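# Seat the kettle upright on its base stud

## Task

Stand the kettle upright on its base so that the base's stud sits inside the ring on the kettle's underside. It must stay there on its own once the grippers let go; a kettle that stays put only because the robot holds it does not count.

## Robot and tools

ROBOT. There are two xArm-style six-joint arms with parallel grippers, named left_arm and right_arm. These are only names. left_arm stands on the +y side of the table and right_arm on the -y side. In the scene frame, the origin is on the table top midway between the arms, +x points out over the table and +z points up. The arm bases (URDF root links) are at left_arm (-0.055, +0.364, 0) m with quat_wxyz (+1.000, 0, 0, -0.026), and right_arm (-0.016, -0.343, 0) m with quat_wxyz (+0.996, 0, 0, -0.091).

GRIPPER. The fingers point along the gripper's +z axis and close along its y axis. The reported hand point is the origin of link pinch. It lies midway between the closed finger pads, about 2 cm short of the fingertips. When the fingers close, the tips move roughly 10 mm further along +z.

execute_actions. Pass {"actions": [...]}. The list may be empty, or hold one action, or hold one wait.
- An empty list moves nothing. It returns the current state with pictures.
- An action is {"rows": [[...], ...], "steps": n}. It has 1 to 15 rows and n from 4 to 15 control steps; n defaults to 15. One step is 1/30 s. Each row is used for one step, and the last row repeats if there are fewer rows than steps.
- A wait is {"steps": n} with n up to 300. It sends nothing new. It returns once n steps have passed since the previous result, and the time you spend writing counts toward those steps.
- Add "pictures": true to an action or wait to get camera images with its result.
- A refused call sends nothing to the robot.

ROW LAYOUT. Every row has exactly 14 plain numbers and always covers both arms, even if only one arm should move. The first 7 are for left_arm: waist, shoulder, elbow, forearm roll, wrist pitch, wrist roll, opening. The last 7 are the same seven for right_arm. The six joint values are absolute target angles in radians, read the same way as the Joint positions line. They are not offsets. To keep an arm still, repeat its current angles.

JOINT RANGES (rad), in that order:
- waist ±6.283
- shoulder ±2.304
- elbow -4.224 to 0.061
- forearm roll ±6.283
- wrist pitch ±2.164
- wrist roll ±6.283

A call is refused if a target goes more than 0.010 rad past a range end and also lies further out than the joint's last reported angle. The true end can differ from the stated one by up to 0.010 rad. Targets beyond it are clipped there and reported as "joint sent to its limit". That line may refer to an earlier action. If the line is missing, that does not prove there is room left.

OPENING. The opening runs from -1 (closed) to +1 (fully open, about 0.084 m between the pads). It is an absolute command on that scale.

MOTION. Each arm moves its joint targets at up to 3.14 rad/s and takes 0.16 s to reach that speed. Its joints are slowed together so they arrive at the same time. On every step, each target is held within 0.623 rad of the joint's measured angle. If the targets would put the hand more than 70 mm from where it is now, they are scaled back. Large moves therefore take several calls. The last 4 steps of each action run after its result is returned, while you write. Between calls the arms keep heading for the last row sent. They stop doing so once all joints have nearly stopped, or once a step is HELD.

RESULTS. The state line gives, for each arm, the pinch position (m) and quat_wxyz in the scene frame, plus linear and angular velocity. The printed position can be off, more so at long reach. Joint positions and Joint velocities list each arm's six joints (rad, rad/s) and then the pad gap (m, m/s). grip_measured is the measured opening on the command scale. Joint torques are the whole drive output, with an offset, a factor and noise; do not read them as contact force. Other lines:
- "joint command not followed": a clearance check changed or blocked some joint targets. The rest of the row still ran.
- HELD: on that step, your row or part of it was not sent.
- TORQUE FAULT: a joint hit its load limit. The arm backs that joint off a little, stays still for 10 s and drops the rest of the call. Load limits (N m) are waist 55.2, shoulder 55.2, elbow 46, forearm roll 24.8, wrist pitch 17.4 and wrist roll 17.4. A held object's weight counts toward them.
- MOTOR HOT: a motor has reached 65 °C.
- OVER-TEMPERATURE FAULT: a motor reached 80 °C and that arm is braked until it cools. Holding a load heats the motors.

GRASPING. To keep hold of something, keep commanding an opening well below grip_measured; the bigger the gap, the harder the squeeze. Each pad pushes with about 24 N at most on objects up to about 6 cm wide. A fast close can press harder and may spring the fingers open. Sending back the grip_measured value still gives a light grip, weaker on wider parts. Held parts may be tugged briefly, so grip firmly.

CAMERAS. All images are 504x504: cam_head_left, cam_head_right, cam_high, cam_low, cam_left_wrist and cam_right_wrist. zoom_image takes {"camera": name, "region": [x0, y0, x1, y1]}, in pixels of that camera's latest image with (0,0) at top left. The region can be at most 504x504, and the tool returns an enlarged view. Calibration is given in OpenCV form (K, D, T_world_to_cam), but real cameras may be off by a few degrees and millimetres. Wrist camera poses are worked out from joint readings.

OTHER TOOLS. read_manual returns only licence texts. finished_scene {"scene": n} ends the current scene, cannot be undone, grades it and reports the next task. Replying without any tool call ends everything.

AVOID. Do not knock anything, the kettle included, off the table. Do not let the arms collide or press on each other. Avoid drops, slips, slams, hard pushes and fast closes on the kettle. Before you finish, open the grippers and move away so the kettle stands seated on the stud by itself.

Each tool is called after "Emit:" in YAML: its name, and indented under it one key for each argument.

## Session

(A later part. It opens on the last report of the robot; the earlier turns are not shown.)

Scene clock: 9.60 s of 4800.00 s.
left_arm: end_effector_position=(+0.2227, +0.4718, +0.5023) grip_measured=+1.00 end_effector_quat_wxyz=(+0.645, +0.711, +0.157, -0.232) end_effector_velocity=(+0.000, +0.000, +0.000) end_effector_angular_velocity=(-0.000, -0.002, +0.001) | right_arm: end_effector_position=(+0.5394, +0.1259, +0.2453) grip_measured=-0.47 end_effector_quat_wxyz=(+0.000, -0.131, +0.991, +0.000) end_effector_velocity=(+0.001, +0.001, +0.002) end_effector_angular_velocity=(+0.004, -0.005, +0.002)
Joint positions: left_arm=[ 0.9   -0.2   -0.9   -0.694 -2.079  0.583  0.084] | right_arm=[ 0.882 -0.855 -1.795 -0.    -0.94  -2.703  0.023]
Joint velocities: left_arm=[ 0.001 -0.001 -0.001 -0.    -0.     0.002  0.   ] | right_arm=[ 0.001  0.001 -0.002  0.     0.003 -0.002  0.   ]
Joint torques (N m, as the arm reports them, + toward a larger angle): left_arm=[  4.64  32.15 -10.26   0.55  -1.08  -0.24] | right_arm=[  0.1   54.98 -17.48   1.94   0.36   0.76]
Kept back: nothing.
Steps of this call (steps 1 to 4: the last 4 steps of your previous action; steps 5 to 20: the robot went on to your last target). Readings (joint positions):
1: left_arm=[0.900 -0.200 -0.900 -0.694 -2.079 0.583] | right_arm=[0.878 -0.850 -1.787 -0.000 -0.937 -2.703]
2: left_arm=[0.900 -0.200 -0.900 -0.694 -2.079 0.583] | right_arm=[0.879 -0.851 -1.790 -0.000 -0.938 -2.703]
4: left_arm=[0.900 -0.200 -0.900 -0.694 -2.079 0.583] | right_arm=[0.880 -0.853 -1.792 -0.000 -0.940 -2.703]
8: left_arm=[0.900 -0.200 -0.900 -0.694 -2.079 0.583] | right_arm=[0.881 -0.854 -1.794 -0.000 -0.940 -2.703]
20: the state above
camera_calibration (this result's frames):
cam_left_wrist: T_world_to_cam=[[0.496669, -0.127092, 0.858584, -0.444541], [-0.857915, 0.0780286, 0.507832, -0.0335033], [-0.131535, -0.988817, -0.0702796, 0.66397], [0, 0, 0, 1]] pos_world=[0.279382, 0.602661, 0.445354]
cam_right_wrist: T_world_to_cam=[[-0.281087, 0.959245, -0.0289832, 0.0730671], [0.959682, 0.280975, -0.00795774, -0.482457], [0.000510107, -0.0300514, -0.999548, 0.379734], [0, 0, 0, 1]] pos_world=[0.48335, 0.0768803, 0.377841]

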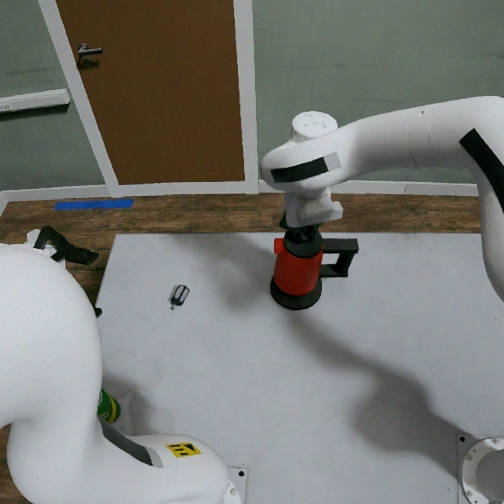

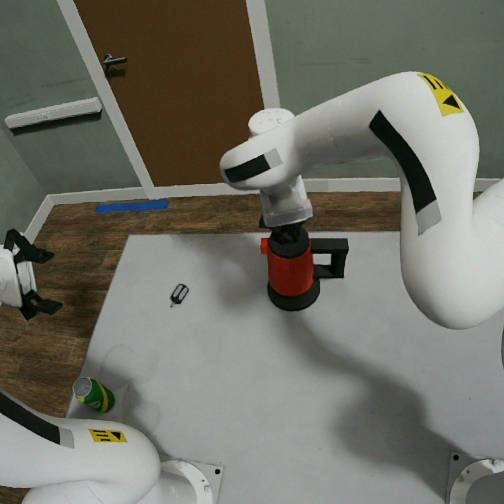

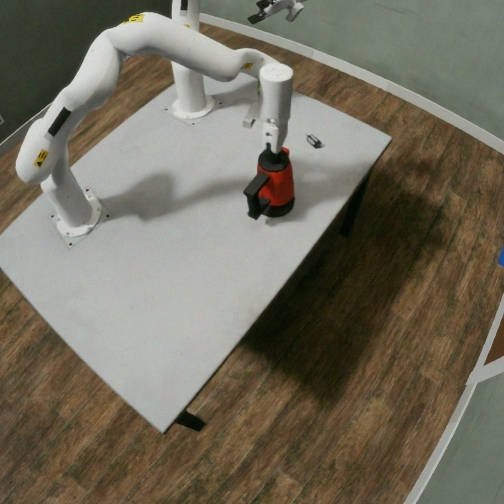

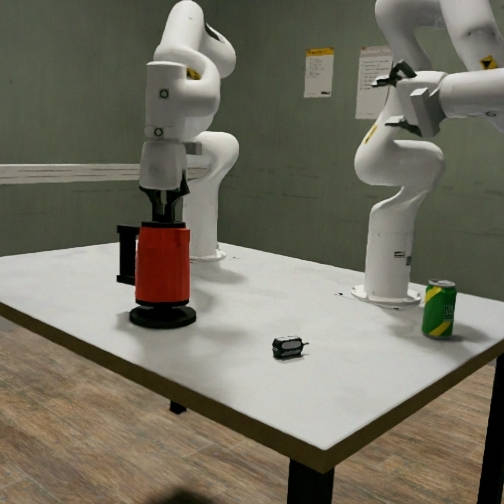

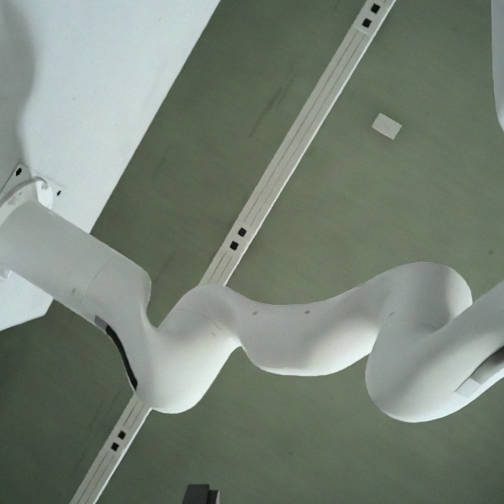

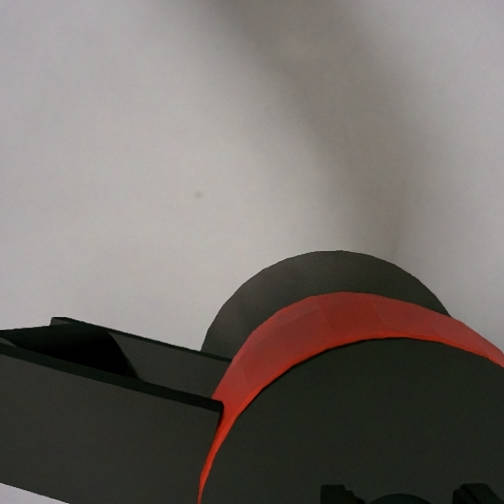

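Emit:
execute_actions:
  actions:
    - {"rows":[[0.9,-0.2,-0.9,-0.694,-2.079,0.583,1,0.882,-0.867,-1.795,0,-0.96,-2.703,-1]]}

Emit:
execute_actions:
  actions:
    - {"steps":10}
  pictures: true

Emit:
zoom_image:
  camera: "cam_low"
  region: [100,200,230,340]

Emit:
zoom_image:
  camera: "cam_high"
  region: [220,130,330,240]

Emit:
zoom_image:
  camera: "cam_head_left"
  region: [250,220,350,320]

Scene clock: 10.23 s of 4800.00 s.
left_arm: end_effector_position=(+0.2227, +0.4718, +0.5023) grip_measured=+1.00 end_effector_quat_wxyz=(+0.645, +0.711, +0.157, -0.232) end_effector_velocity=(+0.000, -0.000, +0.000) end_effector_angular_velocity=(+0.001, -0.001, -0.000) | right_arm: end_effector_position=(+0.5346, +0.1219, +0.2370) grip_measured=-0.47 end_effector_quat_wxyz=(-0.013, -0.131, +0.991, -0.008) end_effector_velocity=(+0.000, -0.001, -0.001) end_effector_angular_velocity=(-0.004, +0.004, -0.001)
Joint positions: left_arm=[ 0.9   -0.2   -0.9   -0.694 -2.079  0.583  0.084] | right_arm=[ 0.882 -0.867 -1.795  0.    -0.96  -2.703  0.023]
Joint velocities: left_arm=[-0.     0.001 -0.001 -0.     0.     0.     0.   ] | right_arm=[-0.001 -0.003 -0.002 -0.001 -0.005 -0.     0.   ]
Joint torques (N m, as the arm reports them, + toward a larger angle): left_arm=[ 4.2  30.4  -9.95  0.4  -1.23 -0.32] | right_arm=[  0.46  53.84 -17.45   0.45   0.79   0.32]
Steps of this call (steps 1 to 8: the robot went on to your last target; steps 9 to 19: the first 11 steps of this action). Readings (joint positions):
9: left_arm=[0.900 -0.200 -0.900 -0.694 -2.079 0.583] | right_arm=[0.882 -0.855 -1.795 0.000 -0.940 -2.703]
10: left_arm=[0.900 -0.200 -0.900 -0.694 -2.079 0.583] | right_arm=[0.882 -0.856 -1.795 0.000 -0.942 -2.703]
12: left_arm=[0.900 -0.200 -0.900 -0.694 -2.079 0.583] | right_arm=[0.882 -0.861 -1.795 0.000 -0.950 -2.703]
16: left_arm=[0.900 -0.200 -0.900 -0.694 -2.079 0.583] | right_arm=[0.882 -0.866 -1.795 0.000 -0.958 -2.703]
19: the state above

Scene clock: 10.57 s of 4800.00 s.
left_arm: end_effector_position=(+0.2227, +0.4718, +0.5023) grip_measured=+1.00 end_effector_quat_wxyz=(+0.645, +0.711, +0.157, -0.232) end_effector_velocity=(+0.000, -0.000, -0.001) end_effector_angular_velocity=(+0.001, +0.001, -0.001) | right_arm: end_effector_position=(+0.5344, +0.1218, +0.2367) grip_measured=-0.47 end_effector_quat_wxyz=(-0.014, -0.131, +0.991, -0.009) end_effector_velocity=(-0.000, -0.000, +0.000) end_effector_angular_velocity=(-0.001, -0.000, +0.002)
Joint positions: left_arm=[ 0.9   -0.2   -0.9   -0.694 -2.079  0.583  0.084] | right_arm=[ 0.882 -0.867 -1.795  0.    -0.96  -2.703  0.023]
Joint velocities: left_arm=[-0.001 -0.002 -0.001  0.001  0.001 -0.001  0.   ] | right_arm=[ 0.     0.001  0.001 -0.001 -0.001 -0.001  0.   ]
Joint torques (N m, as the arm reports them, + toward a larger angle): left_arm=[  4.12  31.97 -10.45   0.72  -1.16  -0.13] | right_arm=[  0.32  55.28 -18.22   1.48   0.57   0.68]
Kept back: nothing.
Steps of this call (steps 1 to 4: the last 4 steps of your previous action; steps 5 to 10: the robot went on to your last target). Readings (joint positions):
1: left_arm=[0.900 -0.200 -0.900 -0.694 -2.079 0.583] | right_arm=[0.882 -0.867 -1.795 0.000 -0.960 -2.703]
2: left_arm=[0.900 -0.200 -0.900 -0.694 -2.079 0.583] | right_arm=[0.882 -0.867 -1.795 0.000 -0.960 -2.703]
4: left_arm=[0.900 -0.200 -0.900 -0.694 -2.079 0.583] | right_arm=[0.882 -0.867 -1.795 -0.000 -0.959 -2.703]
8: left_arm=[0.900 -0.200 -0.900 -0.694 -2.079 0.583] | right_arm=[0.882 -0.867 -1.795 0.000 -0.960 -2.703]
10: the state above
camera_calibration (this result's frames):
cam_left_wrist: T_world_to_cam=[[0.496669, -0.127092, 0.858584, -0.444541], [-0.857915, 0.0780286, 0.507832, -0.0335032], [-0.131535, -0.988817, -0.0702796, 0.66397], [0, 0, 0, 1]] pos_world=[0.279383, 0.602661, 0.445354]
cam_right_wrist: T_world_to_cam=[[-0.281987, 0.958498, -0.0420187, 0.0790359], [0.959111, 0.280517, -0.0376367, -0.469188], [-0.0242877, -0.0509136, -0.998408, 0.386484], [0, 0, 0, 1]] pos_world=[0.481677, 0.075537, 0.371531]

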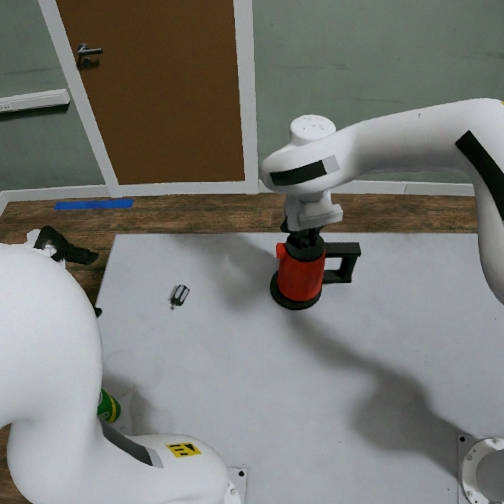

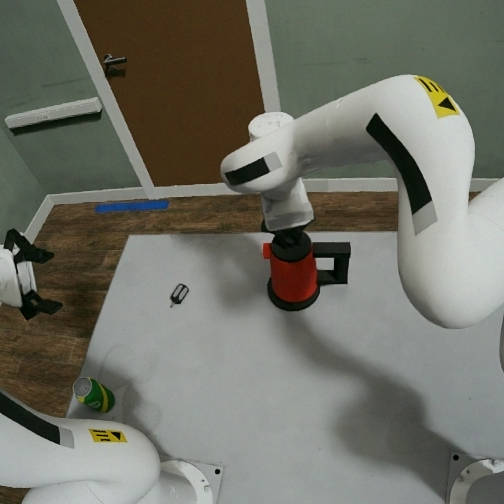

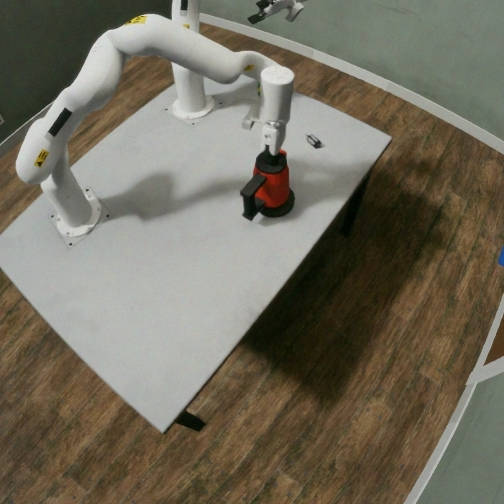

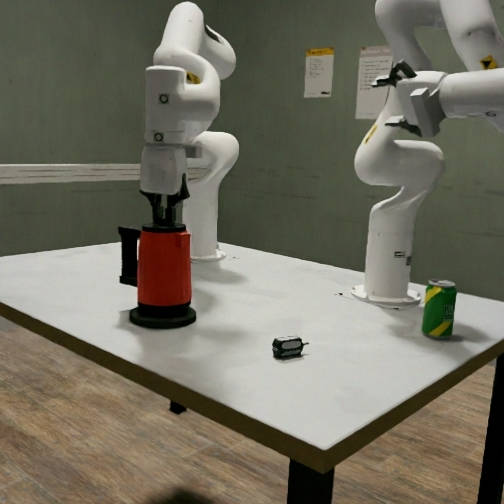

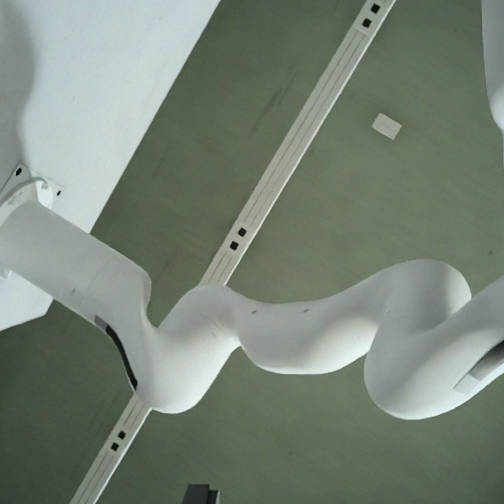

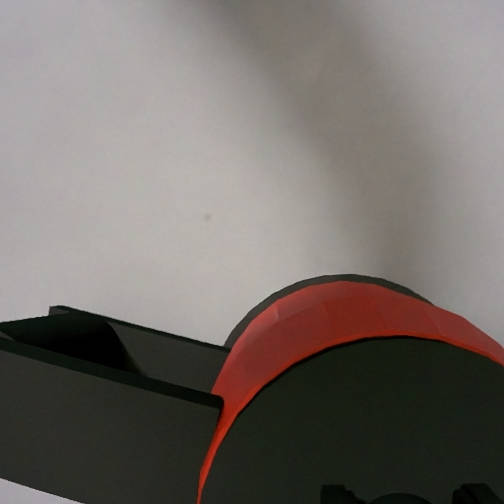

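Region (100, 200, 230, 340) of cam_low's 504x504 image, scaled by 3.600, with more detail than that image has; it fills the left 468 columns of this view, and the rest is white.

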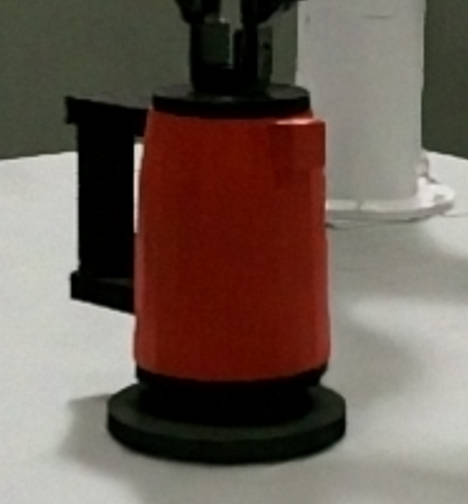

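Region (220, 130, 330, 240) of cam_high's 504x504 image, scaled by 4.582, with more detail than that image has.

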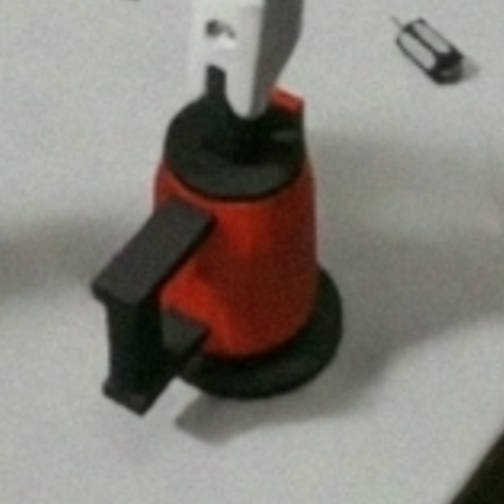

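Region (250, 220, 350, 320) of cam_head_left's 504x504 image, scaled by 5.040, with more detail than that image has.

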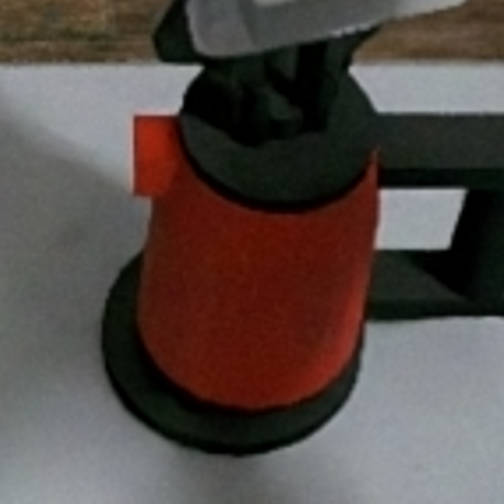

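Emit:
execute_actions:
  actions:
    - {"rows":[[0.9,-0.2,-0.9,-0.694,-2.079,0.583,1,0.88,-0.87,-1.795,0,-0.944,-2.703,-1]]}

Emit:
execute_actions:
  actions:
    - {"steps":40}
  pictures: true

Emit:
zoom_image:
  camera: "cam_low"
  region: [100,200,230,340]

Emit:
zoom_image:
  camera: "cam_high"
  region: [220,130,330,240]

Scene clock: 11.10 s of 4800.00 s.
left_arm: end_effector_position=(+0.2227, +0.4718, +0.5023) grip_measured=+1.00 end_effector_quat_wxyz=(+0.645, +0.711, +0.157, -0.232) end_effector_velocity=(-0.000, +0.000, +0.000) end_effector_angular_velocity=(+0.001, -0.001, +0.002) | right_arm: end_effector_position=(+0.5381, +0.1230, +0.2346) grip_measured=-0.47 end_effector_quat_wxyz=(-0.008, -0.130, +0.992, -0.005) end_effector_velocity=(+0.001, -0.001, -0.002) end_effector_angular_velocity=(+0.001, -0.000, -0.001)
Joint positions: left_arm=[ 0.9   -0.2   -0.9   -0.694 -2.079  0.583  0.084] | right_arm=[ 0.88  -0.87  -1.795 -0.    -0.944 -2.703  0.023]
Joint velocities: left_arm=[ 0.001  0.    -0.    -0.     0.001  0.     0.   ] | right_arm=[-0.002 -0.002  0.     0.     0.003 -0.001  0.   ]
Joint torques (N m, as the arm reports them, + toward a larger angle): left_arm=[  4.02  30.9  -10.     0.18  -1.    -0.16] | right_arm=[ -1.96  55.22 -18.69   0.77   0.13   0.35]
Steps of this call (steps 1 to 5: the robot went on to your last target; steps 6 to 16: the first 11 steps of this action). Readings (joint positions):
6: left_arm=[0.900 -0.200 -0.900 -0.694 -2.079 0.583] | right_arm=[0.882 -0.867 -1.795 -0.000 -0.960 -2.703]
7: left_arm=[0.900 -0.200 -0.900 -0.694 -2.079 0.583] | right_arm=[0.882 -0.867 -1.795 -0.000 -0.958 -2.703]
9: left_arm=[0.900 -0.200 -0.900 -0.694 -2.079 0.583] | right_arm=[0.881 -0.869 -1.795 0.000 -0.952 -2.703]
13: left_arm=[0.900 -0.200 -0.900 -0.694 -2.079 0.583] | right_arm=[0.880 -0.870 -1.795 -0.000 -0.946 -2.703]
16: the state above

Scene clock: 12.43 s of 4800.00 s.
left_arm: end_effector_position=(+0.2227, +0.4718, +0.5023) grip_measured=+1.00 end_effector_quat_wxyz=(+0.645, +0.711, +0.157, -0.232) end_effector_velocity=(+0.000, -0.000, -0.000) end_effector_angular_velocity=(-0.001, +0.001, -0.001) | right_arm: end_effector_position=(+0.5381, +0.1230, +0.2344) grip_measured=-0.47 end_effector_quat_wxyz=(-0.008, -0.130, +0.992, -0.005) end_effector_velocity=(+0.001, -0.000, -0.000) end_effector_angular_velocity=(+0.001, -0.003, -0.002)
Joint positions: left_arm=[ 0.9   -0.2   -0.9   -0.694 -2.079  0.583  0.084] | right_arm=[ 0.88  -0.87  -1.795  0.    -0.944 -2.703  0.023]
Joint velocities: left_arm=[-0.001 -0.     0.     0.    -0.    -0.     0.   ] | right_arm=[-0.001 -0.    -0.001 -0.001  0.003  0.002  0.   ]
Joint torques (N m, as the arm reports them, + toward a larger angle): left_arm=[  4.44  31.06 -10.39   0.26  -1.    -0.14] | right_arm=[ -0.51  56.36 -18.21   0.19   0.5    0.55]
Kept back: nothing.
Steps of this call (steps 1 to 4: the last 4 steps of your previous action; steps 5 to 15: the robot went on to your last target; steps 16 to 40: nothing new was sent). Readings (joint positions):
1: left_arm=[0.900 -0.200 -0.900 -0.694 -2.079 0.583] | right_arm=[0.880 -0.870 -1.795 -0.000 -0.944 -2.703]
2: left_arm=[0.900 -0.200 -0.900 -0.694 -2.079 0.583] | right_arm=[0.880 -0.870 -1.795 0.000 -0.944 -2.703]
4: left_arm=[0.900 -0.200 -0.900 -0.694 -2.079 0.583] | right_arm=[0.880 -0.870 -1.795 0.000 -0.944 -2.703]
8: left_arm=[0.900 -0.200 -0.900 -0.694 -2.079 0.583] | right_arm=[0.880 -0.870 -1.795 -0.000 -0.944 -2.703]
40: the state above
All arms were judged still, so your last target was given up. Only a new action makes them travel on or press farther. Fingers that are still opening or closing keep moving.
camera_calibration (this result's frames):
cam_left_wrist: T_world_to_cam=[[0.496669, -0.127092, 0.858585, -0.444541], [-0.857915, 0.0780286, 0.507832, -0.0335031], [-0.131535, -0.988817, -0.0702795, 0.66397], [0, 0, 0, 1]] pos_world=[0.279383, 0.602661, 0.445354]
cam_right_wrist: T_world_to_cam=[[-0.279679, 0.959392, -0.0366997, 0.0762386], [0.959988, 0.278877, -0.0255003, -0.476273], [-0.0142301, -0.0423632, -0.999001, 0.378061], [0, 0, 0, 1]] pos_world=[0.483918, 0.0756947, 0.368336]

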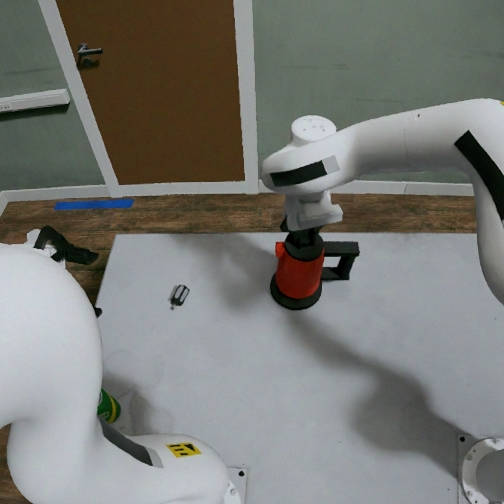

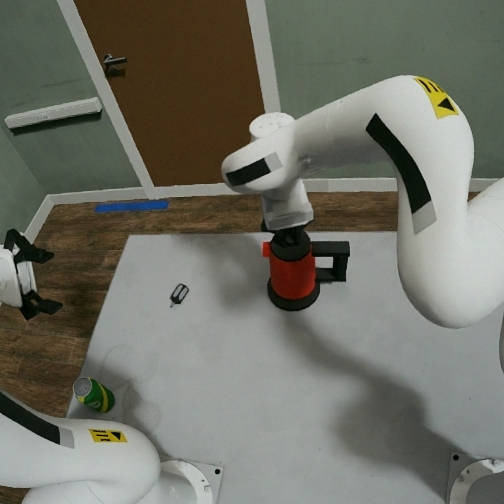

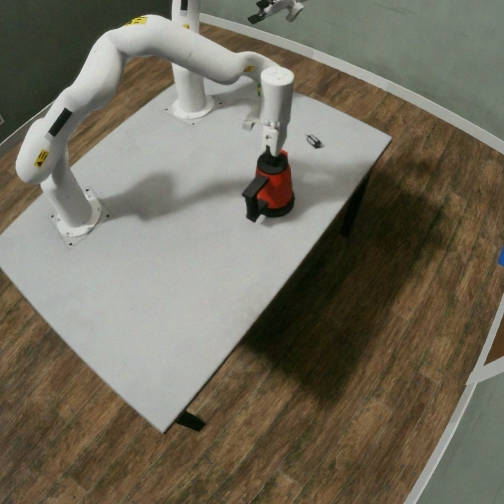

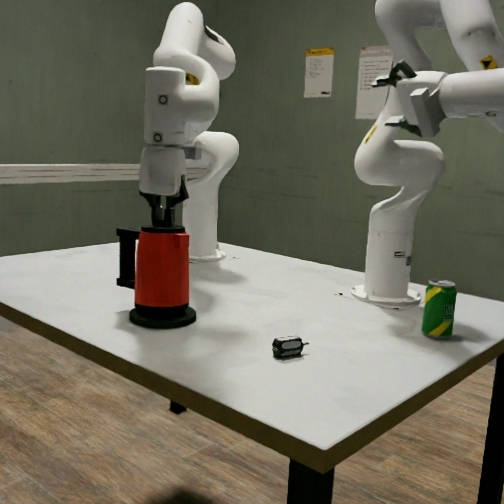

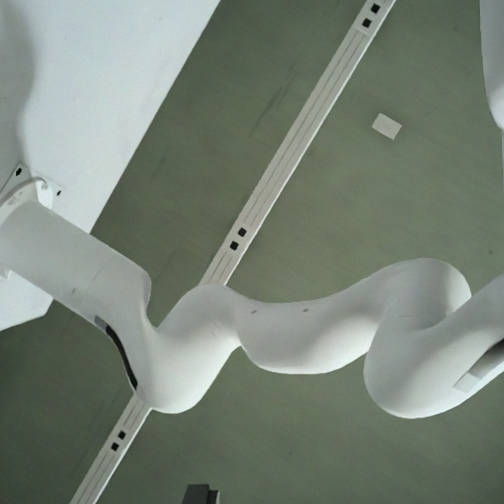

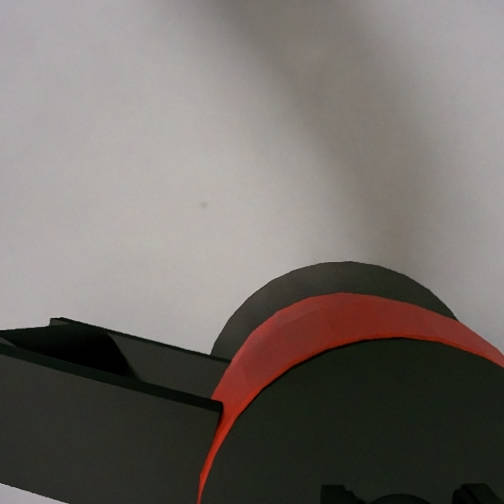

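Region (100, 200, 230, 340) of cam_low's 504x504 image, scaled by 3.600, with more detail than that image has; it fills the left 468 columns of this view, and the rest is white.

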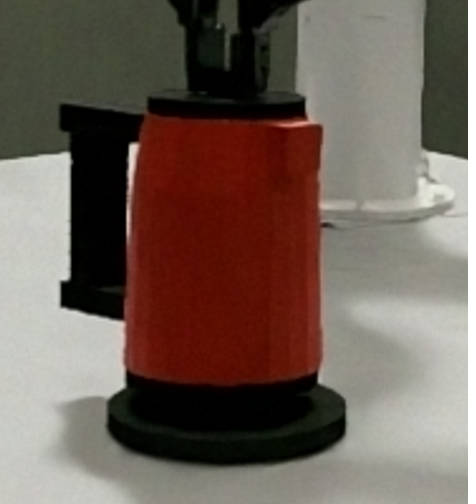

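Region (220, 130, 330, 240) of cam_high's 504x504 image, scaled by 4.582, with more detail than that image has.

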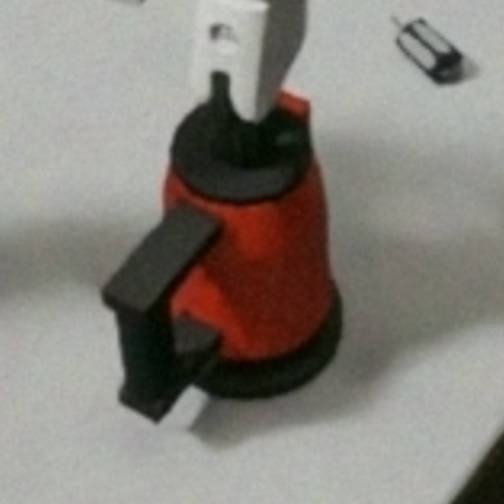

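Emit:
execute_actions:
  actions:
    - {"rows":[[0.9,-0.2,-0.9,-0.694,-2.079,0.583,1,0.883,-0.87,-1.795,0,-0.955,-2.703,-1]]}

Emit:
execute_actions:
  actions:
    - {"steps":45}

Emit:
execute_actions:
  actions:
    - {"rows":[[0.9,-0.2,-0.9,-0.694,-2.079,0.583,1,0.883,-0.878,-1.795,0,-0.949,-2.703,-1]]}

Emit:
execute_actions:
  actions:
    - {"rows":[[0.9,-0.2,-0.9,-0.694,-2.079,0.583,1,0.883,-0.886,-1.795,0,-0.943,-2.703,-1]]}
  pictures: true

Emit:
zoom_image:
  camera: "cam_low"
  region: [100,200,230,340]

Scene clock: 13.00 s of 4800.00 s.
left_arm: end_effector_position=(+0.2227, +0.4718, +0.5023) grip_measured=+1.00 end_effector_quat_wxyz=(+0.645, +0.711, +0.157, -0.232) end_effector_velocity=(-0.000, +0.001, -0.000) end_effector_angular_velocity=(-0.002, +0.001, +0.002) | right_arm: end_effector_position=(+0.5348, +0.1229, +0.2345) grip_measured=-0.47 end_effector_quat_wxyz=(-0.013, -0.131, +0.991, -0.008) end_effector_velocity=(-0.003, -0.000, -0.002) end_effector_angular_velocity=(-0.006, +0.006, +0.003)
Joint positions: left_arm=[ 0.9   -0.2   -0.9   -0.694 -2.079  0.583  0.084] | right_arm=[ 0.883 -0.87  -1.795  0.    -0.955 -2.703  0.023]
Joint velocities: left_arm=[ 0.002 -0.002 -0.     0.    -0.001  0.     0.   ] | right_arm=[ 0.002 -0.002  0.001 -0.    -0.005 -0.    -0.   ]
Joint torques (N m, as the arm reports them, + toward a larger angle): left_arm=[  4.76  30.55 -10.45   0.78  -1.17  -0.08] | right_arm=[ -2.11  53.86 -18.65   0.53   0.47   0.73]
Steps of this call (steps 1 to 6: nothing new was sent; steps 7 to 17: the first 11 steps of this action). Readings (joint positions):
7: left_arm=[0.900 -0.200 -0.900 -0.694 -2.079 0.583] | right_arm=[0.880 -0.870 -1.795 0.000 -0.944 -2.703]
8: left_arm=[0.900 -0.200 -0.900 -0.694 -2.079 0.583] | right_arm=[0.880 -0.870 -1.795 0.000 -0.946 -2.703]
10: left_arm=[0.900 -0.200 -0.900 -0.694 -2.079 0.583] | right_arm=[0.882 -0.870 -1.795 -0.000 -0.950 -2.703]
14: left_arm=[0.900 -0.200 -0.900 -0.694 -2.079 0.583] | right_arm=[0.883 -0.870 -1.795 -0.000 -0.954 -2.703]
17: the state above

Scene clock: 14.50 s of 4800.00 s.
left_arm: end_effector_position=(+0.2227, +0.4718, +0.5023) grip_measured=+1.00 end_effector_quat_wxyz=(+0.645, +0.711, +0.157, -0.232) end_effector_velocity=(-0.000, -0.001, +0.000) end_effector_angular_velocity=(+0.001, -0.001, -0.001) | right_arm: end_effector_position=(+0.5346, +0.1229, +0.2345) grip_measured=-0.47 end_effector_quat_wxyz=(-0.013, -0.131, +0.991, -0.008) end_effector_velocity=(-0.000, -0.000, +0.000) end_effector_angular_velocity=(-0.000, +0.000, -0.000)
Joint positions: left_arm=[ 0.9   -0.2   -0.9   -0.694 -2.079  0.583  0.084] | right_arm=[ 0.883 -0.87  -1.795  0.    -0.955 -2.703  0.023]
Joint velocities: left_arm=[-0.001  0.002  0.    -0.     0.     0.     0.   ] | right_arm=[-0.  0.  0.  0. -0.  0. -0.]
Joint torques (N m, as the arm reports them, + toward a larger angle): left_arm=[  5.11  31.34 -10.56  -0.18  -1.05  -0.29] | right_arm=[ -2.29  55.09 -17.59   1.53   0.57   0.7 ]
Kept back: nothing.
Steps of this call (steps 1 to 4: the last 4 steps of your previous action; steps 5 to 15: the robot went on to your last target; steps 16 to 45: nothing new was sent). Readings (joint positions):
1: left_arm=[0.900 -0.200 -0.900 -0.694 -2.079 0.583] | right_arm=[0.883 -0.870 -1.795 0.000 -0.955 -2.703]
2: left_arm=[0.900 -0.200 -0.900 -0.694 -2.079 0.583] | right_arm=[0.883 -0.870 -1.795 0.000 -0.955 -2.703]
4: left_arm=[0.900 -0.200 -0.900 -0.694 -2.079 0.583] | right_arm=[0.883 -0.870 -1.795 -0.000 -0.955 -2.703]
8: left_arm=[0.900 -0.200 -0.900 -0.694 -2.079 0.583] | right_arm=[0.883 -0.870 -1.795 -0.000 -0.955 -2.703]
45: the state above
All arms were judged still, so your last target was given up. Only a new action makes them travel on or press farther. Fingers that are still opening or closing keep moving.

Scene clock: 14.87 s of 4800.00 s.
left_arm: end_effector_position=(+0.2227, +0.4718, +0.5023) grip_measured=+1.00 end_effector_quat_wxyz=(+0.645, +0.711, +0.157, -0.232) end_effector_velocity=(+0.000, -0.000, +0.000) end_effector_angular_velocity=(+0.002, -0.001, -0.003) | right_arm: end_effector_position=(+0.5349, +0.1232, +0.2289) grip_measured=-0.47 end_effector_quat_wxyz=(-0.013, -0.131, +0.991, -0.009) end_effector_velocity=(+0.000, +0.000, -0.002) end_effector_angular_velocity=(-0.000, +0.001, -0.002)
Joint positions: left_arm=[ 0.9   -0.2   -0.9   -0.694 -2.079  0.583  0.084] | right_arm=[ 0.883 -0.878 -1.795  0.    -0.949 -2.703  0.023]
Joint velocities: left_arm=[-0.002  0.    -0.001  0.001  0.001 -0.     0.   ] | right_arm=[ 0.    -0.003 -0.001  0.     0.002  0.002  0.   ]
Joint torques (N m, as the arm reports them, + toward a larger angle): left_arm=[  6.16  31.01 -10.1    0.23  -1.18  -0.1 ] | right_arm=[ -2.14  53.53 -18.35   1.03   0.42   0.36]
Steps of this call (steps 1 to 11: the first 11 steps of this action). Readings (joint positions):
1: left_arm=[0.900 -0.200 -0.900 -0.694 -2.079 0.583] | right_arm=[0.883 -0.870 -1.795 0.000 -0.955 -2.703]
2: left_arm=[0.900 -0.200 -0.900 -0.694 -2.079 0.583] | right_arm=[0.883 -0.871 -1.795 0.000 -0.954 -2.703]
4: left_arm=[0.900 -0.200 -0.900 -0.694 -2.079 0.583] | right_arm=[0.883 -0.874 -1.795 0.000 -0.952 -2.703]
8: left_arm=[0.900 -0.200 -0.900 -0.694 -2.079 0.583] | right_arm=[0.883 -0.877 -1.795 -0.000 -0.950 -2.703]
11: the state above

Scene clock: 15.37 s of 4800.00 s.
left_arm: end_effector_position=(+0.2227, +0.4718, +0.5023) grip_measured=+1.00 end_effector_quat_wxyz=(+0.645, +0.711, +0.157, -0.232) end_effector_velocity=(-0.000, -0.000, +0.000) end_effector_angular_velocity=(-0.000, +0.001, -0.001) | right_arm: end_effector_position=(+0.5352, +0.1234, +0.2231) grip_measured=-0.47 end_effector_quat_wxyz=(-0.014, -0.131, +0.991, -0.009) end_effector_velocity=(+0.001, +0.001, -0.001) end_effector_angular_velocity=(+0.001, -0.002, +0.002)
Joint positions: left_arm=[ 0.9   -0.2   -0.9   -0.694 -2.079  0.583  0.084] | right_arm=[ 0.883 -0.886 -1.795  0.    -0.943 -2.703  0.023]
Joint velocities: left_arm=[-0.001  0.001  0.     0.    -0.001 -0.001  0.   ] | right_arm=[ 0.    -0.002 -0.001 -0.001  0.003 -0.001  0.   ]
Joint torques (N m, as the arm reports them, + toward a larger angle): left_arm=[ 6.08 30.65 -9.56  0.67 -1.23 -0.17] | right_arm=[  1.37  54.86 -17.57   0.77   0.32   0.44]
Steps of this call (steps 1 to 4: the last 4 steps of your previous action; steps 5 to 15: the first 11 steps of this action). Readings (joint positions):
5: left_arm=[0.900 -0.200 -0.900 -0.694 -2.079 0.583] | right_arm=[0.883 -0.878 -1.795 -0.000 -0.949 -2.703]
6: left_arm=[0.900 -0.200 -0.900 -0.694 -2.079 0.583] | right_arm=[0.883 -0.879 -1.795 -0.000 -0.948 -2.703]
8: left_arm=[0.900 -0.200 -0.900 -0.694 -2.079 0.583] | right_arm=[0.883 -0.882 -1.795 0.000 -0.946 -2.703]
12: left_arm=[0.900 -0.200 -0.900 -0.694 -2.079 0.583] | right_arm=[0.883 -0.885 -1.795 -0.000 -0.944 -2.703]
15: the state above
camera_calibration (this result's frames):
cam_left_wrist: T_world_to_cam=[[0.496669, -0.127092, 0.858585, -0.444541], [-0.857915, 0.0780286, 0.507832, -0.0335031], [-0.131535, -0.988817, -0.0702797, 0.66397], [0, 0, 0, 1]] pos_world=[0.279383, 0.602661, 0.445354]
cam_right_wrist: T_world_to_cam=[[-0.283003, 0.95817, -0.0426632, 0.0778732], [0.958783, 0.281445, -0.0390469, -0.470591], [-0.0254062, -0.0519551, -0.998326, 0.37376], [0, 0, 0, 1]] pos_world=[0.482728, 0.0772485, 0.358082]

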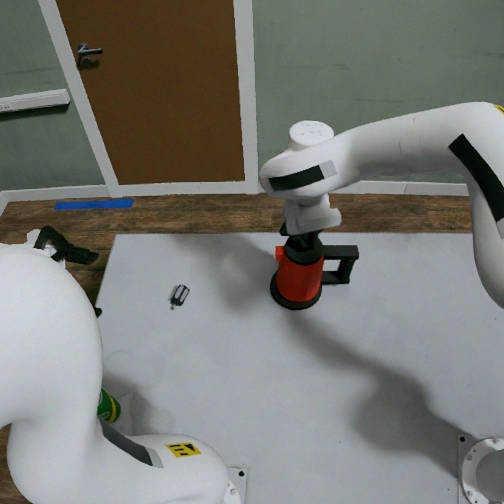

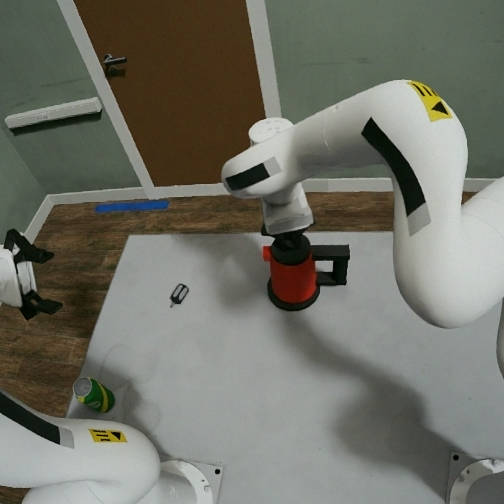

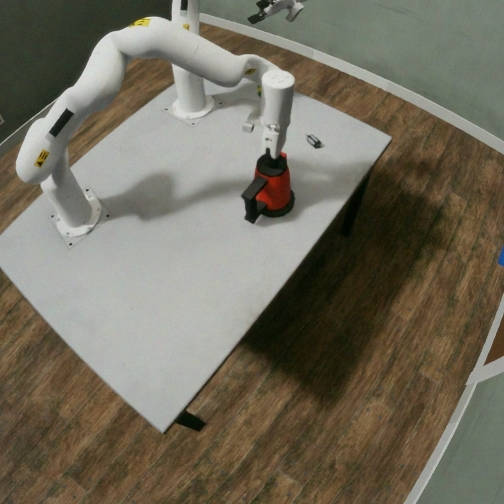

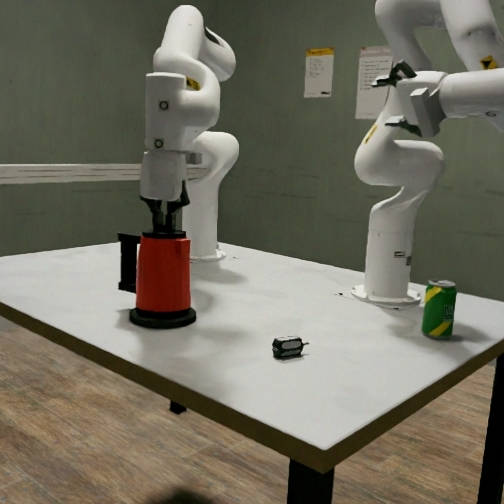

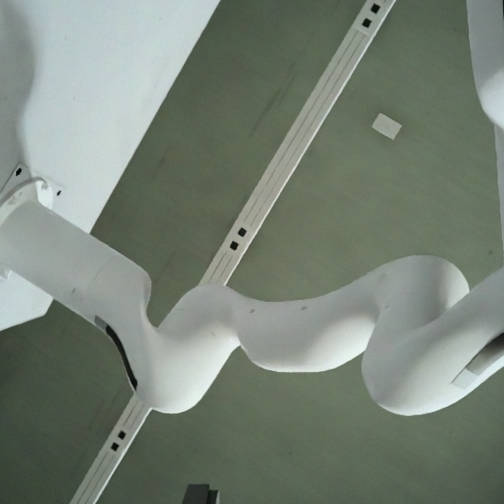

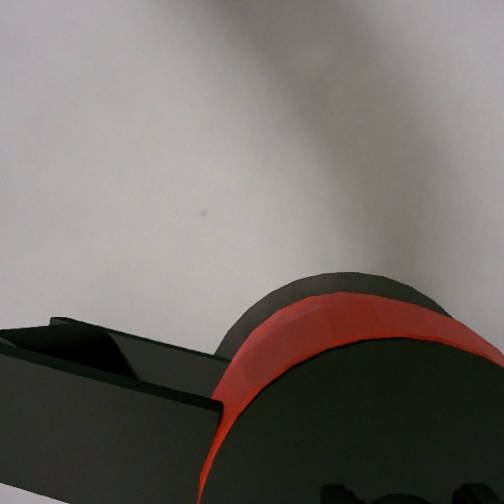

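Region (100, 200, 230, 340) of cam_low's 504x504 image, scaled by 3.600, with more detail than that image has; it fills the left 468 columns of this view, and the rest is white.

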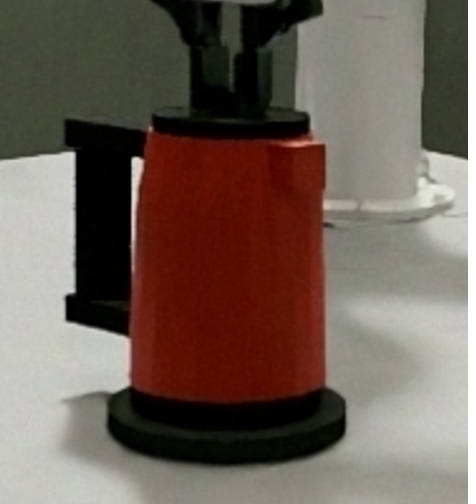

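Emit:
execute_actions:
  actions:
    - {"rows":[[0.9,-0.2,-0.9,-0.694,-2.079,0.583,1,0.883,-0.89,-1.795,0,-0.94,-2.703,-1]]}

Emit:
execute_actions:
  actions:
    - {"rows":[[0.9,-0.2,-0.9,-0.694,-2.079,0.583,1,0.883,-0.89,-1.795,0,-0.94,-2.703,0.3]]}

Emit:
execute_actions:
  actions:
    - {"rows":[[0.9,-0.2,-0.9,-0.694,-2.079,0.583,1,0.883,-0.8,-1.795,0,-1.02,-2.703,0.3]]}
  pictures: true

Emit:
zoom_image:
  camera: "cam_low"
  region: [100,200,230,340]

Scene clock: 15.93 s of 4800.00 s.
left_arm: end_effector_position=(+0.2227, +0.4718, +0.5023) grip_measured=+1.00 end_effector_quat_wxyz=(+0.645, +0.711, +0.157, -0.232) end_effector_velocity=(+0.000, -0.000, +0.000) end_effector_angular_velocity=(-0.001, +0.000, -0.000) | right_arm: end_effector_position=(+0.5359, +0.1241, +0.2212) grip_measured=-0.47 end_effector_quat_wxyz=(-0.014, -0.131, +0.991, -0.009) end_effector_velocity=(-0.000, +0.000, -0.002) end_effector_angular_velocity=(+0.000, +0.001, +0.000)
Joint positions: left_arm=[ 0.9   -0.2   -0.9   -0.694 -2.079  0.583  0.084] | right_arm=[ 0.883 -0.889 -1.796  0.    -0.94  -2.703  0.023]
Joint velocities: left_arm=[-0.     0.    -0.    -0.001 -0.001 -0.001  0.   ] | right_arm=[ 0.    -0.003 -0.     0.001  0.002 -0.001  0.   ]
Joint torques (N m, as the arm reports them, + toward a larger angle): left_arm=[  4.53  30.82 -10.16  -0.16  -1.05  -0.09] | right_arm=[ -0.81  46.18 -13.4    0.15  -0.49   0.66]
Steps of this call (steps 1 to 4: the last 4 steps of your previous action; steps 5 to 6: the robot went on to your last target; steps 7 to 17: the first 11 steps of this action). Readings (joint positions):
7: left_arm=[0.900 -0.200 -0.900 -0.694 -2.079 0.583] | right_arm=[0.883 -0.886 -1.795 0.000 -0.943 -2.703]
8: left_arm=[0.900 -0.200 -0.900 -0.694 -2.079 0.583] | right_arm=[0.883 -0.886 -1.795 0.000 -0.943 -2.703]
10: left_arm=[0.900 -0.200 -0.900 -0.694 -2.079 0.583] | right_arm=[0.883 -0.888 -1.795 0.000 -0.941 -2.703]
14: left_arm=[0.900 -0.200 -0.900 -0.694 -2.079 0.583] | right_arm=[0.883 -0.889 -1.796 0.000 -0.940 -2.703]
17: the state above

Scene clock: 16.43 s of 4800.00 s.
left_arm: end_effector_position=(+0.2227, +0.4718, +0.5023) grip_measured=+1.00 end_effector_quat_wxyz=(+0.645, +0.711, +0.157, -0.232) end_effector_velocity=(+0.000, +0.000, +0.001) end_effector_angular_velocity=(+0.001, -0.002, -0.000) | right_arm: end_effector_position=(+0.5352, +0.1233, +0.2196) grip_measured=+0.29 end_effector_quat_wxyz=(-0.015, -0.131, +0.991, -0.010) end_effector_velocity=(+0.001, +0.002, +0.001) end_effector_angular_velocity=(+0.004, -0.003, +0.002)
Joint positions: left_arm=[ 0.9   -0.2   -0.9   -0.694 -2.079  0.583  0.084] | right_arm=[ 0.883 -0.89  -1.795 -0.    -0.94  -2.703  0.056]
Joint velocities: left_arm=[-0.     0.001 -0.002 -0.    -0.001  0.     0.   ] | right_arm=[ 0.001 -0.    -0.003  0.001  0.002 -0.002  0.   ]
Joint torques (N m, as the arm reports them, + toward a larger angle): left_arm=[  4.22  31.25 -10.81   0.65  -1.29  -0.07] | right_arm=[  1.74  50.66 -15.02   1.1    0.39   0.42]
Steps of this call (steps 1 to 4: the last 4 steps of your previous action; steps 5 to 15: the first 11 steps of this action). Readings (joint positions):
5: left_arm=[0.900 -0.200 -0.900 -0.694 -2.079 0.583] | right_arm=[0.883 -0.889 -1.796 0.000 -0.940 -2.703]
6: left_arm=[0.900 -0.200 -0.900 -0.694 -2.079 0.583] | right_arm=[0.883 -0.890 -1.795 -0.000 -0.940 -2.703]
8: left_arm=[0.900 -0.200 -0.900 -0.694 -2.079 0.583] | right_arm=[0.883 -0.891 -1.794 -0.000 -0.941 -2.703]
12: left_arm=[0.900 -0.200 -0.900 -0.694 -2.079 0.583] | right_arm=[0.883 -0.890 -1.794 -0.000 -0.941 -2.703]
15: the state above

Scene clock: 16.93 s of 4800.00 s.
left_arm: end_effector_position=(+0.2227, +0.4718, +0.5023) grip_measured=+1.00 end_effector_quat_wxyz=(+0.645, +0.711, +0.157, -0.232) end_effector_velocity=(-0.000, -0.000, -0.000) end_effector_angular_velocity=(-0.000, +0.001, -0.000) | right_arm: end_effector_position=(+0.5286, +0.1178, +0.2821) grip_measured=+0.29 end_effector_quat_wxyz=(-0.011, -0.131, +0.991, -0.007) end_effector_velocity=(-0.011, -0.010, +0.015) end_effector_angular_velocity=(-0.020, +0.023, -0.001)
Joint positions: left_arm=[ 0.9   -0.2   -0.9   -0.694 -2.079  0.583  0.084] | right_arm=[ 0.883 -0.804 -1.795  0.    -1.016 -2.703  0.056]
Joint velocities: left_arm=[-0.001  0.001  0.001 -0.     0.    -0.001  0.   ] | right_arm=[-0.001  0.031  0.018  0.    -0.043 -0.    -0.   ]
Joint torques (N m, as the arm reports them, + toward a larger angle): left_arm=[  4.25  31.06 -10.4    0.19  -1.2   -0.24] | right_arm=[  0.58  52.04 -17.12   2.17   0.77   0.57]
Steps of this call (steps 1 to 4: the last 4 steps of your previous action; steps 5 to 15: the first 11 steps of this action). Readings (joint positions):
5: left_arm=[0.900 -0.200 -0.900 -0.694 -2.079 0.583] | right_arm=[0.883 -0.890 -1.795 -0.000 -0.940 -2.703]
6: left_arm=[0.900 -0.200 -0.900 -0.694 -2.079 0.583] | right_arm=[0.883 -0.888 -1.794 -0.000 -0.943 -2.703]
8: left_arm=[0.900 -0.200 -0.900 -0.694 -2.079 0.583] | right_arm=[0.883 -0.861 -1.791 -0.000 -0.970 -2.703]
12: left_arm=[0.900 -0.200 -0.900 -0.694 -2.079 0.583] | right_arm=[0.883 -0.810 -1.798 0.000 -1.008 -2.703]
15: the state above
camera_calibration (this result's frames):
cam_left_wrist: T_world_to_cam=[[0.496669, -0.127092, 0.858585, -0.444541], [-0.857915, 0.0780285, 0.507832, -0.0335031], [-0.131535, -0.988817, -0.0702796, 0.66397], [0, 0, 0, 1]] pos_world=[0.279383, 0.602661, 0.445354]
cam_right_wrist: T_world_to_cam=[[-0.282728, 0.958402, -0.0391304, 0.0826962], [0.959018, 0.281643, -0.0310189, -0.4628], [-0.0187078, -0.0462966, -0.998753, 0.428034], [0, 0, 0, 1]] pos_world=[0.475222, 0.070905, 0.416381]

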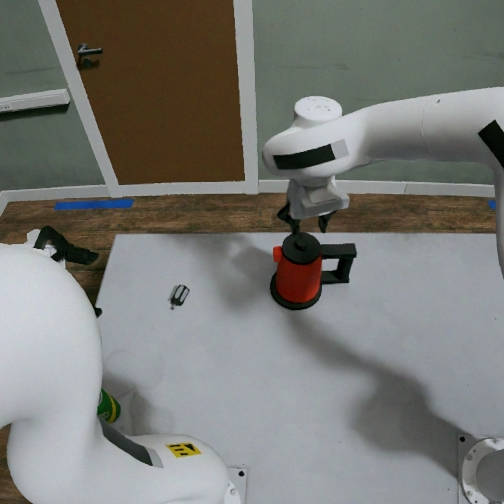

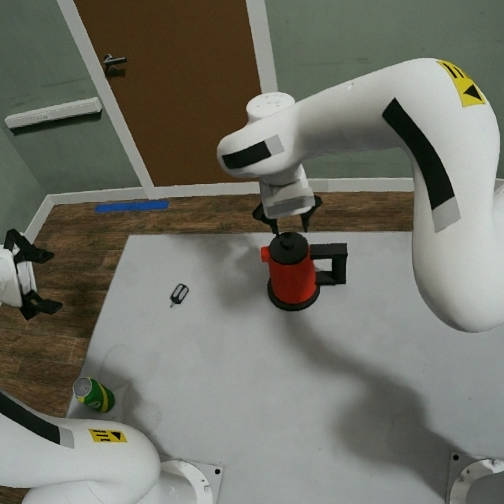

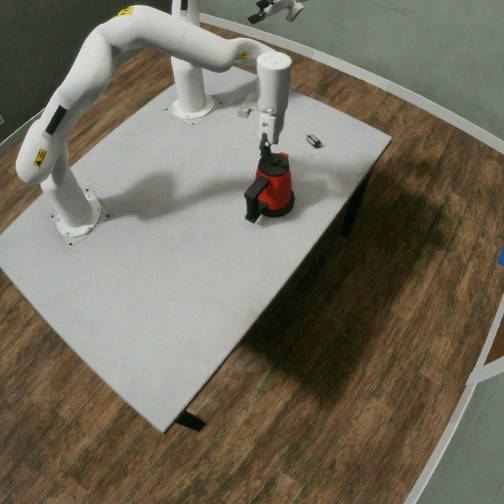

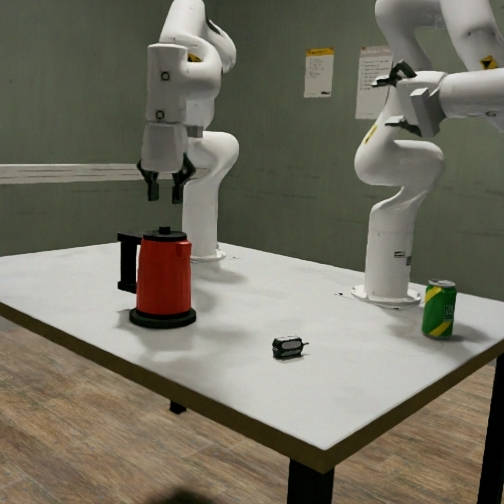

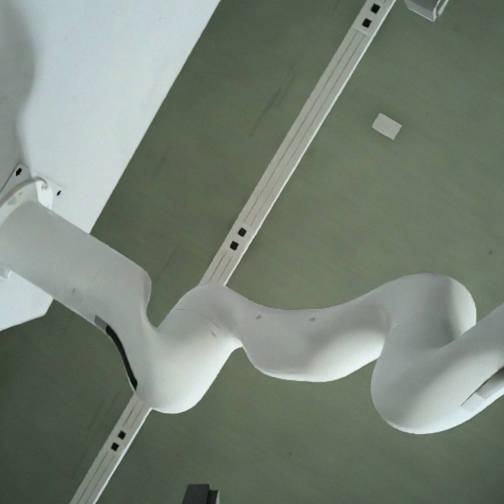

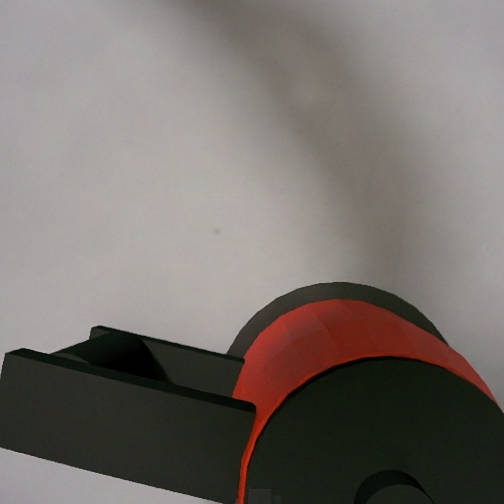

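Region (100, 200, 230, 340) of cam_low's 504x504 image, scaled by 3.600, with more detail than that image has; it fills the left 468 columns of this view, and the rest is white.

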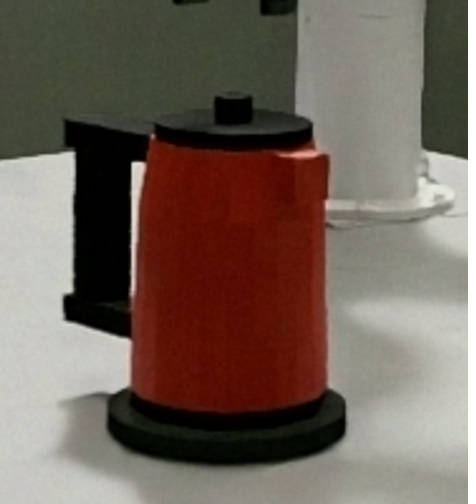

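Emit:
finished_scene:
  scene: 1

The scene is finished: the task was done.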